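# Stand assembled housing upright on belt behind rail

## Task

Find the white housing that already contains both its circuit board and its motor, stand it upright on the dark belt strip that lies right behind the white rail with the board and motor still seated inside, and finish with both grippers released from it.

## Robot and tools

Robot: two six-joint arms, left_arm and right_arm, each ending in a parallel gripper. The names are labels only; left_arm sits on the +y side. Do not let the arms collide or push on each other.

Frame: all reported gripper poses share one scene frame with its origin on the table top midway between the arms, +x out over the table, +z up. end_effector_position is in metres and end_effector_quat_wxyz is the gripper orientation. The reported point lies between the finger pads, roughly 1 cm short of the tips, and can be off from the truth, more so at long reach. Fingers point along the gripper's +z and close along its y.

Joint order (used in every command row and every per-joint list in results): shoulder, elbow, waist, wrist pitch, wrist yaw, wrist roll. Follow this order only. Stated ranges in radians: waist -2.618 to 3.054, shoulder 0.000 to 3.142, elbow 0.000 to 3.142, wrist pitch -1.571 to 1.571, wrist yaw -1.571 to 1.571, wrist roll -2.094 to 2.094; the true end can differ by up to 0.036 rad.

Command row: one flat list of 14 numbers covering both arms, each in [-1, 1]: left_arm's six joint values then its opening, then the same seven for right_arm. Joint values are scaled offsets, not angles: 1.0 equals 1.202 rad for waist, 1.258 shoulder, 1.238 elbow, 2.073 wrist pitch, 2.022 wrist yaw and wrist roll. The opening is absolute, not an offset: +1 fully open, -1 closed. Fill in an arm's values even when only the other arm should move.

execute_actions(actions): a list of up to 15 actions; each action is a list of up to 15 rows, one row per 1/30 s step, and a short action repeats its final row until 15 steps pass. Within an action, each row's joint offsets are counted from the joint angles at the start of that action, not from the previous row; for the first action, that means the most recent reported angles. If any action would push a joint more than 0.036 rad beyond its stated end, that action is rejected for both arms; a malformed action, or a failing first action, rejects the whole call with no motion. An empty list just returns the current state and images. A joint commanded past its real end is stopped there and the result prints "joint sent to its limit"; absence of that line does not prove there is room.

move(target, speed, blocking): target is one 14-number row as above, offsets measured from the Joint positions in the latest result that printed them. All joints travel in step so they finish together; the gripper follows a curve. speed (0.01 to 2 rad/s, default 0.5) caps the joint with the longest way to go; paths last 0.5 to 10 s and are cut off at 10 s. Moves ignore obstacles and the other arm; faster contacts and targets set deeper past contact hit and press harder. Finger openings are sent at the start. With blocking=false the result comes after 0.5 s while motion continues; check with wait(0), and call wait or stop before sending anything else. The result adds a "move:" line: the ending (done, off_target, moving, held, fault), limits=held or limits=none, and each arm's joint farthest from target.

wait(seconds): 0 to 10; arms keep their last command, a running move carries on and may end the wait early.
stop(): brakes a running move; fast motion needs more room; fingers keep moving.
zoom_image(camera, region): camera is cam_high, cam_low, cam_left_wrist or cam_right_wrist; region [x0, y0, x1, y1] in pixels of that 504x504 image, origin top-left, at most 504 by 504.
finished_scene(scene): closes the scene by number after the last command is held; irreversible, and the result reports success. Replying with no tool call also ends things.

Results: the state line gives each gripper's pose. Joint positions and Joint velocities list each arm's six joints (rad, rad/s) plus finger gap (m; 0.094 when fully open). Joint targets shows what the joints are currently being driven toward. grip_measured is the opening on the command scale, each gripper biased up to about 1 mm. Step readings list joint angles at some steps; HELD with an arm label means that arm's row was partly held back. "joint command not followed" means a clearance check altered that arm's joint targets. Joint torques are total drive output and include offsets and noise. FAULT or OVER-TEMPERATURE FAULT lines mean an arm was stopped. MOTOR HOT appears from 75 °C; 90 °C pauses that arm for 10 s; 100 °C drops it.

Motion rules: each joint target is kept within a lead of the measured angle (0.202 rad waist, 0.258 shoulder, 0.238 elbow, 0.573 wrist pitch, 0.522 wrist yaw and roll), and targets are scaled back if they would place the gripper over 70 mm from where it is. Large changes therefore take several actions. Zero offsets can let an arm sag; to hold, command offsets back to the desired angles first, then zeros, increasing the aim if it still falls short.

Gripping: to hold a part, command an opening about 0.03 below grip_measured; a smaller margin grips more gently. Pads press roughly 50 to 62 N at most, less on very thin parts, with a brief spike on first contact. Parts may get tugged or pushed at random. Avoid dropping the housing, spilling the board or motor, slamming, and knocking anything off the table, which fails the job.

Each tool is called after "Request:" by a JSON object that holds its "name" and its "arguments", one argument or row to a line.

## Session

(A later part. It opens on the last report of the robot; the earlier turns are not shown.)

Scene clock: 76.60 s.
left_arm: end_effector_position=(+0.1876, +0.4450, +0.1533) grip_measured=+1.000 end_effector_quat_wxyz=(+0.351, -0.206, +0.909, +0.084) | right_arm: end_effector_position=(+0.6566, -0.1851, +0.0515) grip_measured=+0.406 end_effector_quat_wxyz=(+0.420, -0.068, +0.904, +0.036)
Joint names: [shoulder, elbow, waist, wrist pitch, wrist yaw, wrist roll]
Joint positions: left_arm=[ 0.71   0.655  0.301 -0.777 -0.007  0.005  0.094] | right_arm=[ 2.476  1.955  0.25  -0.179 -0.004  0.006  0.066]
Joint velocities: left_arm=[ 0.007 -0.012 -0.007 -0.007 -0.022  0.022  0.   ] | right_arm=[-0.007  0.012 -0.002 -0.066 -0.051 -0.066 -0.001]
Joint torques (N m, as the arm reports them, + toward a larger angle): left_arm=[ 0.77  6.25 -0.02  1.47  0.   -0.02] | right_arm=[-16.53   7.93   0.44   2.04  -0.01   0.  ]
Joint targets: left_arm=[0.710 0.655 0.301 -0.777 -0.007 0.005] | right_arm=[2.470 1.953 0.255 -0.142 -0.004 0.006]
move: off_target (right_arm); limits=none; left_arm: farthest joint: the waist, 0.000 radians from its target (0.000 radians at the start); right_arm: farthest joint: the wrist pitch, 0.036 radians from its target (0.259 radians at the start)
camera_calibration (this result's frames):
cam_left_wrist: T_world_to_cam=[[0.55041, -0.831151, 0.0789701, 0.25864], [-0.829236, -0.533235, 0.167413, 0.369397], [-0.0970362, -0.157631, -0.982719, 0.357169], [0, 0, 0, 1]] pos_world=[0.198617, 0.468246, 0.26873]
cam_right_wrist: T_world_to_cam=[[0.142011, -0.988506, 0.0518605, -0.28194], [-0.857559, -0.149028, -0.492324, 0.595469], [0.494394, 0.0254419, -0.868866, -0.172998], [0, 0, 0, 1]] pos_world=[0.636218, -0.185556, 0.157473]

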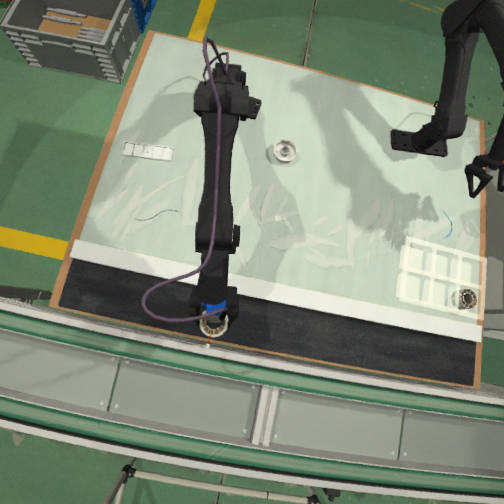

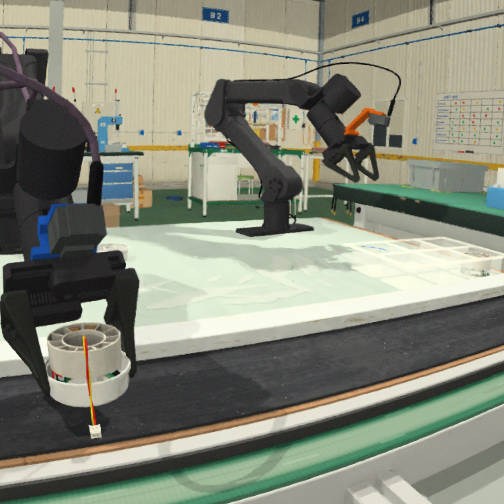

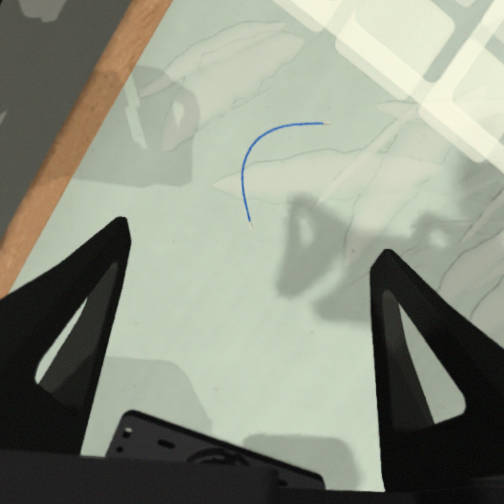

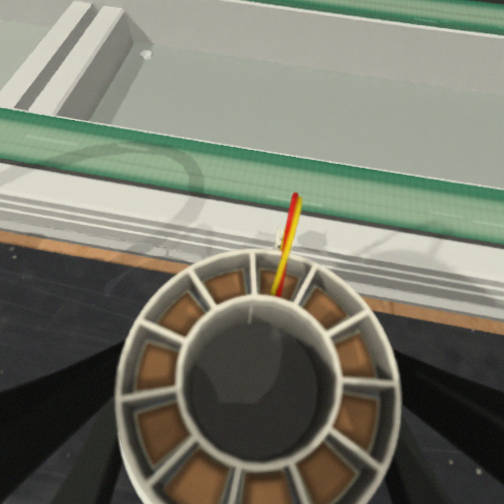

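Request:
{"name": "move", "arguments": {
  "target": [0,0,0,0,0,0,1,-0.008,-0.075,0,0.062,0,0,0.35],
  "speed": 0.1
}}

Scene clock: 80.40 s.
left_arm: end_effector_position=(+0.1876, +0.4450, +0.1533) grip_measured=+1.000 end_effector_quat_wxyz=(+0.351, -0.206, +0.909, +0.084) | right_arm: end_effector_position=(+0.6498, -0.1862, +0.0305) grip_measured=+0.406 end_effector_quat_wxyz=(+0.421, -0.068, +0.904, +0.036)
Joint names: [shoulder, elbow, waist, wrist pitch, wrist yaw, wrist roll]
Joint positions: left_arm=[ 0.71   0.655  0.301 -0.777 -0.007  0.005  0.094] | right_arm=[ 2.476  1.865  0.25  -0.087 -0.004  0.006  0.066]
Joint velocities: left_arm=[-0.007 -0.007  0.007 -0.022  0.007 -0.037  0.   ] | right_arm=[-0.002 -0.002  0.007  0.007 -0.037  0.007 -0.   ]
Joint torques (N m, as the arm reports them, + toward a larger angle): left_arm=[0.76 6.26 0.02 1.46 0.   0.  ] | right_arm=[-16.76   7.58   0.03   2.04  -0.01   0.  ]
Joint targets: left_arm=[0.710 0.655 0.301 -0.777 -0.007 0.005] | right_arm=[2.466 1.862 0.250 -0.050 -0.004 0.006]
move: off_target (right_arm); limits=none; left_arm: farthest joint: the waist, 0.000 radians from its target (0.000 radians at the start); right_arm: farthest joint: the wrist pitch, 0.037 radians from its target (0.128 radians at the start)
camera_calibration (this result's frames):
cam_left_wrist: T_world_to_cam=[[0.55041, -0.831151, 0.0789701, 0.25864], [-0.829236, -0.533235, 0.167413, 0.369397], [-0.0970362, -0.157631, -0.982719, 0.357169], [0, 0, 0, 1]] pos_world=[0.198617, 0.468246, 0.26873]
cam_right_wrist: T_world_to_cam=[[0.141894, -0.988524, 0.0518311, -0.280866], [-0.856444, -0.148853, -0.494315, 0.578529], [0.496357, 0.0257497, -0.867736, -0.189097], [0, 0, 0, 1]] pos_world=[0.62919, -0.186658, 0.136447]

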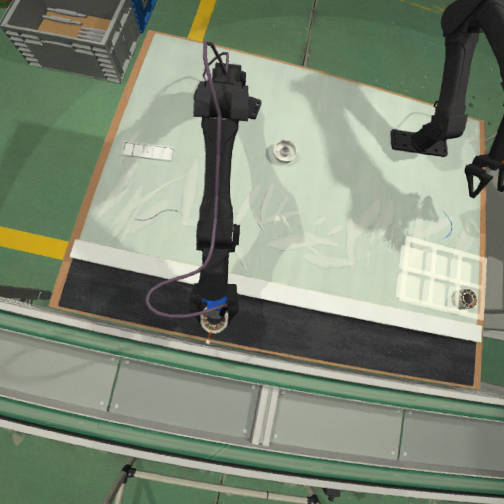

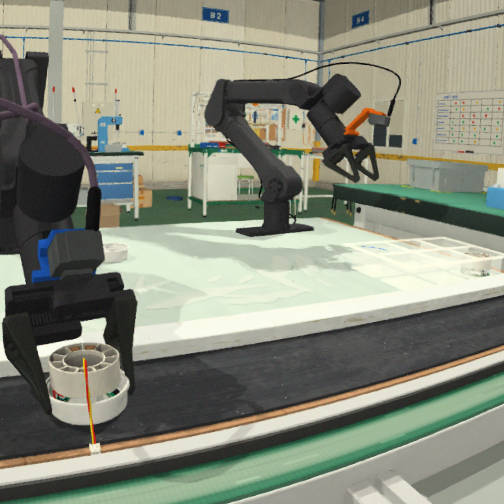

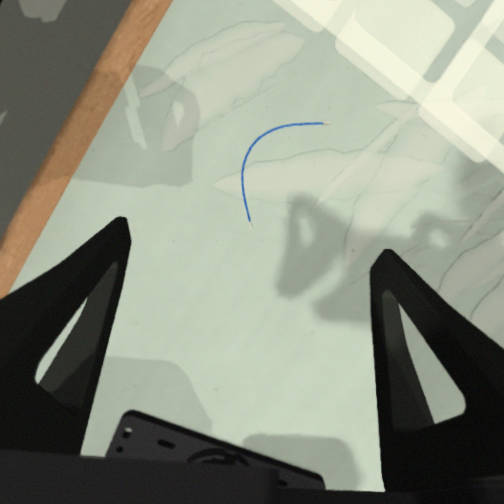

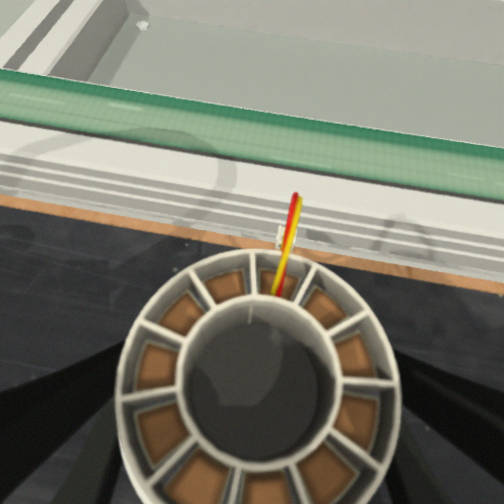

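Request:
{"name": "move", "arguments": {
  "target": [0,0,0,0,0,0,1,-0.008,-0.028,0,0.028,0,0,0.35],
  "speed": 0.06
}}

Scene clock: 84.00 s.
left_arm: end_effector_position=(+0.1876, +0.4450, +0.1533) grip_measured=+1.000 end_effector_quat_wxyz=(+0.351, -0.206, +0.909, +0.084) | right_arm: end_effector_position=(+0.6508, -0.1860, +0.0289) grip_measured=+0.406 end_effector_quat_wxyz=(+0.431, -0.068, +0.899, +0.037)
Joint names: [shoulder, elbow, waist, wrist pitch, wrist yaw, wrist roll]
Joint positions: left_arm=[ 0.71   0.655  0.301 -0.777 -0.007  0.005  0.094] | right_arm=[ 2.476  1.841  0.25  -0.042 -0.004  0.006  0.066]
Joint velocities: left_arm=[ 0.017 -0.007 -0.007  0.051 -0.007  0.007  0.   ] | right_arm=[-0.012  0.022  0.002 -0.022 -0.022  0.007  0.   ]
Joint torques (N m, as the arm reports them, + toward a larger angle): left_arm=[ 0.73  6.22  0.01  1.46  0.01 -0.01] | right_arm=[-16.74   6.78   0.03   1.79  -0.01   0.  ]
Joint targets: left_arm=[0.710 0.655 0.301 -0.777 -0.007 0.005] | right_arm=[2.466 1.830 0.250 -0.029 -0.004 0.006]
move: done; limits=none; left_arm: farthest joint: the waist, 0.000 radians from its target (0.000 radians at the start); right_arm: farthest joint: the wrist pitch, 0.013 radians from its target (0.058 radians at the start)
camera_calibration (this result's frames):
cam_left_wrist: T_world_to_cam=[[0.55041, -0.831151, 0.0789701, 0.25864], [-0.829236, -0.533235, 0.167413, 0.369397], [-0.0970362, -0.157631, -0.982719, 0.357169], [0, 0, 0, 1]] pos_world=[0.198617, 0.468246, 0.26873]
cam_right_wrist: T_world_to_cam=[[0.140822, -0.988692, 0.0515488, -0.280096], [-0.846009, -0.147217, -0.512441, 0.57269], [0.514235, 0.0285523, -0.857174, -0.202419], [0, 0, 0, 1]] pos_world=[0.628036, -0.186839, 0.1344]

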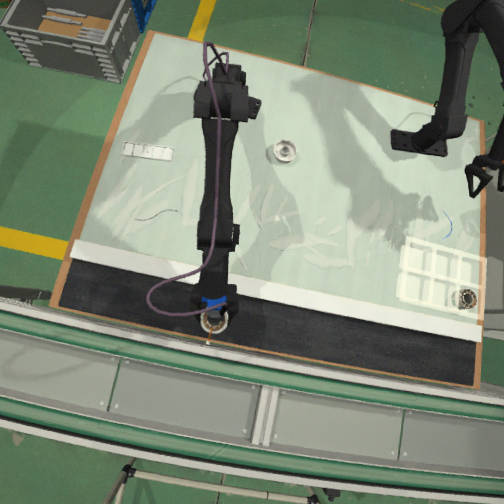

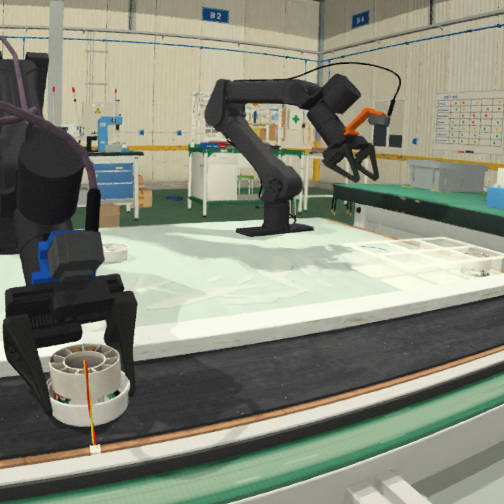

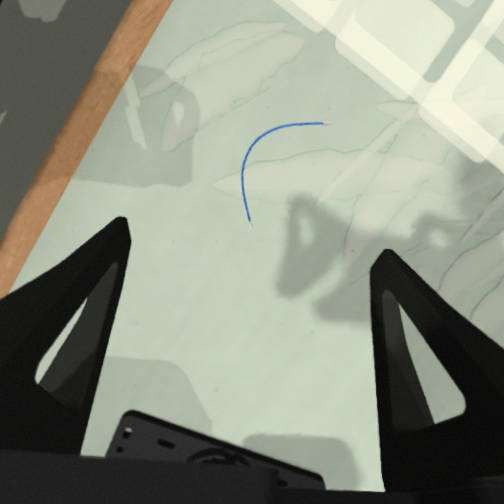

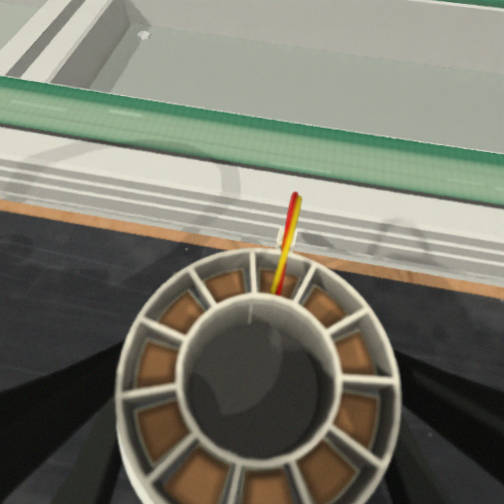

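The housing has touched down, so I'm releasing it and retreating.

Request:
{"name": "move", "arguments": {
  "target": [0,0,0,0,0,0,1,-0.008,0,0,0,0,0,1]
}}

Request:
{"name": "move", "arguments": {
  "target": [0,0,0,0,0,0,1,-0.35,-0.2,0,-0.1,0,0,1]
}}

Scene clock: 92.37 s.
left_arm: end_effector_position=(+0.1876, +0.4450, +0.1533) grip_measured=+1.000 end_effector_quat_wxyz=(+0.351, -0.206, +0.909, +0.084) | right_arm: end_effector_position=(+0.6509, -0.1860, +0.0290) grip_measured=+1.000 end_effector_quat_wxyz=(+0.431, -0.068, +0.899, +0.037)
Joint names: [shoulder, elbow, waist, wrist pitch, wrist yaw, wrist roll]
Joint positions: left_arm=[ 0.71   0.655  0.301 -0.777 -0.007  0.005  0.094] | right_arm=[ 2.476  1.841  0.25  -0.042 -0.004  0.006  0.094]
Joint velocities: left_arm=[ 0.002 -0.012  0.007  0.007 -0.022  0.037  0.   ] | right_arm=[ 0.002  0.007 -0.007 -0.037 -0.037 -0.022  0.   ]
Joint torques (N m, as the arm reports them, + toward a larger angle): left_arm=[ 0.77  6.21  0.02  1.47  0.   -0.01] | right_arm=[-16.81   7.84   0.02   1.65  -0.01   0.  ]
Joint targets: left_arm=[0.710 0.655 0.301 -0.777 -0.007 0.005] | right_arm=[2.466 1.841 0.250 -0.042 -0.004 0.006]
move: done; limits=none; left_arm: farthest joint: the waist, 0.000 radians from its target (0.000 radians at the start); right_arm: farthest joint: the shoulder, 0.010 radians from its target (0.010 radians at the start)
camera_calibration (this result's frames):
cam_left_wrist: T_world_to_cam=[[0.55041, -0.831151, 0.0789701, 0.25864], [-0.829236, -0.533235, 0.167413, 0.369397], [-0.0970362, -0.157631, -0.982719, 0.357169], [0, 0, 0, 1]] pos_world=[0.198617, 0.468246, 0.26873]
cam_right_wrist: T_world_to_cam=[[0.140803, -0.988695, 0.0515434, -0.280086], [-0.845816, -0.147187, -0.512768, 0.572668], [0.514558, 0.0286029, -0.856978, -0.202592], [0, 0, 0, 1]] pos_world=[0.628055, -0.186836, 0.134466]

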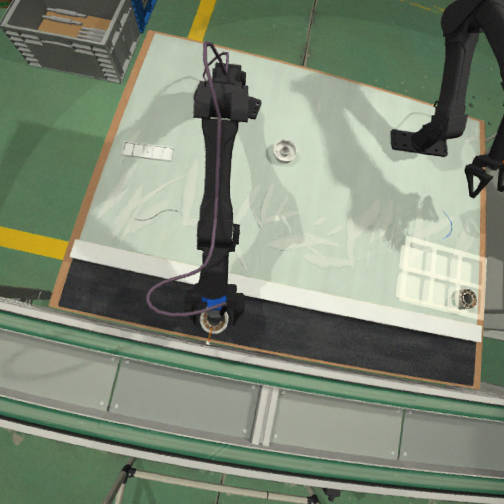

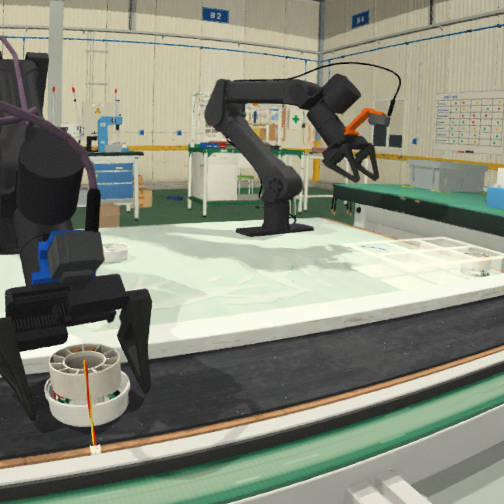

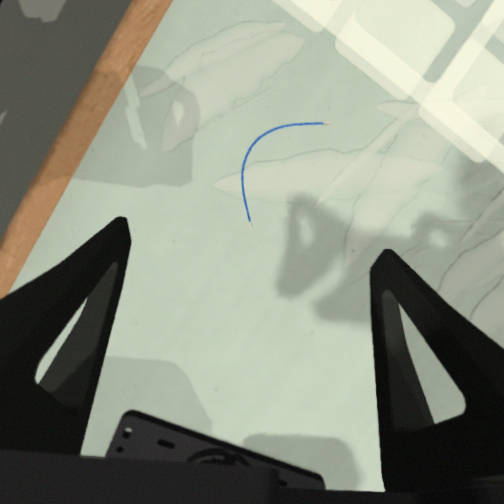

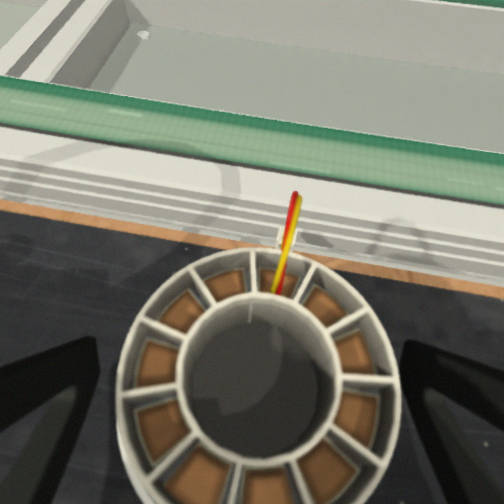

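Scene clock: 93.97 s.
left_arm: end_effector_position=(+0.1876, +0.4450, +0.1533) grip_measured=+1.000 end_effector_quat_wxyz=(+0.351, -0.206, +0.909, +0.084) | right_arm: end_effector_position=(+0.5802, -0.1971, +0.1477) grip_measured=+1.000 end_effector_quat_wxyz=(+0.432, -0.068, +0.898, +0.037)
Joint names: [shoulder, elbow, waist, wrist pitch, wrist yaw, wrist roll]
Joint positions: left_arm=[ 0.71   0.655  0.301 -0.777 -0.007  0.005  0.094] | right_arm=[ 2.048  1.606  0.25  -0.231 -0.004  0.006  0.094]
Joint velocities: left_arm=[-0.002 -0.007  0.002  0.022 -0.007 -0.007  0.   ] | right_arm=[ 0.002 -0.007 -0.007 -0.037 -0.037  0.007  0.   ]
Joint torques (N m, as the arm reports them, + toward a larger angle): left_arm=[ 0.77  6.26  0.    1.48  0.02 -0.01] | right_arm=[-13.92   6.97   0.03   1.48  -0.01   0.  ]
Joint targets: left_arm=[0.710 0.655 0.301 -0.777 -0.007 0.005] | right_arm=[2.036 1.594 0.250 -0.249 -0.004 0.006]
move: done; limits=none; left_arm: farthest joint: the waist, 0.000 radians from its target (0.000 radians at the start); right_arm: farthest joint: the wrist pitch, 0.018 radians from its target (0.207 radians at the start)
camera_calibration (this result's frames):
cam_left_wrist: T_world_to_cam=[[0.55041, -0.831151, 0.0789701, 0.25864], [-0.829236, -0.533235, 0.167413, 0.369397], [-0.0970362, -0.157631, -0.982719, 0.357169], [0, 0, 0, 1]] pos_world=[0.198617, 0.468246, 0.26873]
cam_right_wrist: T_world_to_cam=[[0.140609, -0.988725, 0.0514896, -0.287096], [-0.843877, -0.146883, -0.516039, 0.571615], [0.517784, 0.0291086, -0.855016, -0.0661968], [0, 0, 0, 1]] pos_world=[0.557017, -0.197972, 0.253159]

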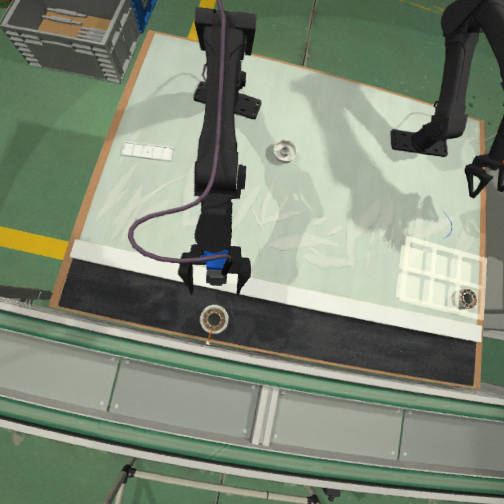

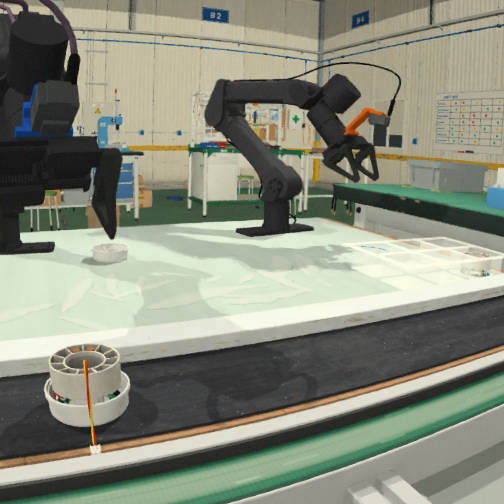

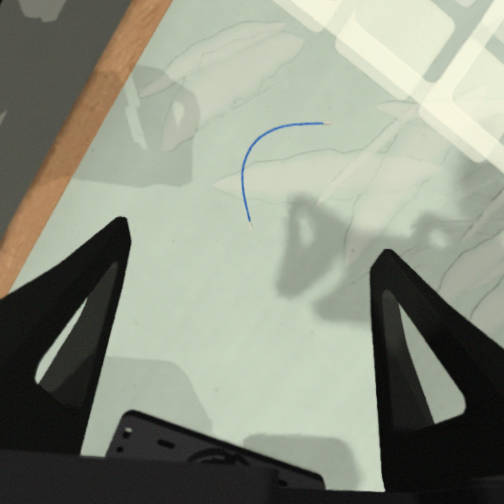

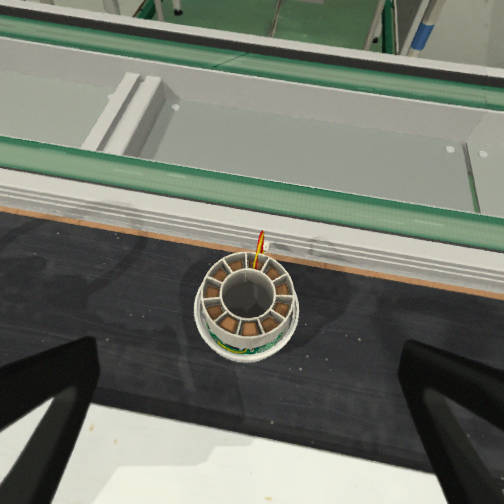

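Request:
{"name": "finished_scene", "arguments": {
  "scene": 1
}}

The scene is finished: the task was done.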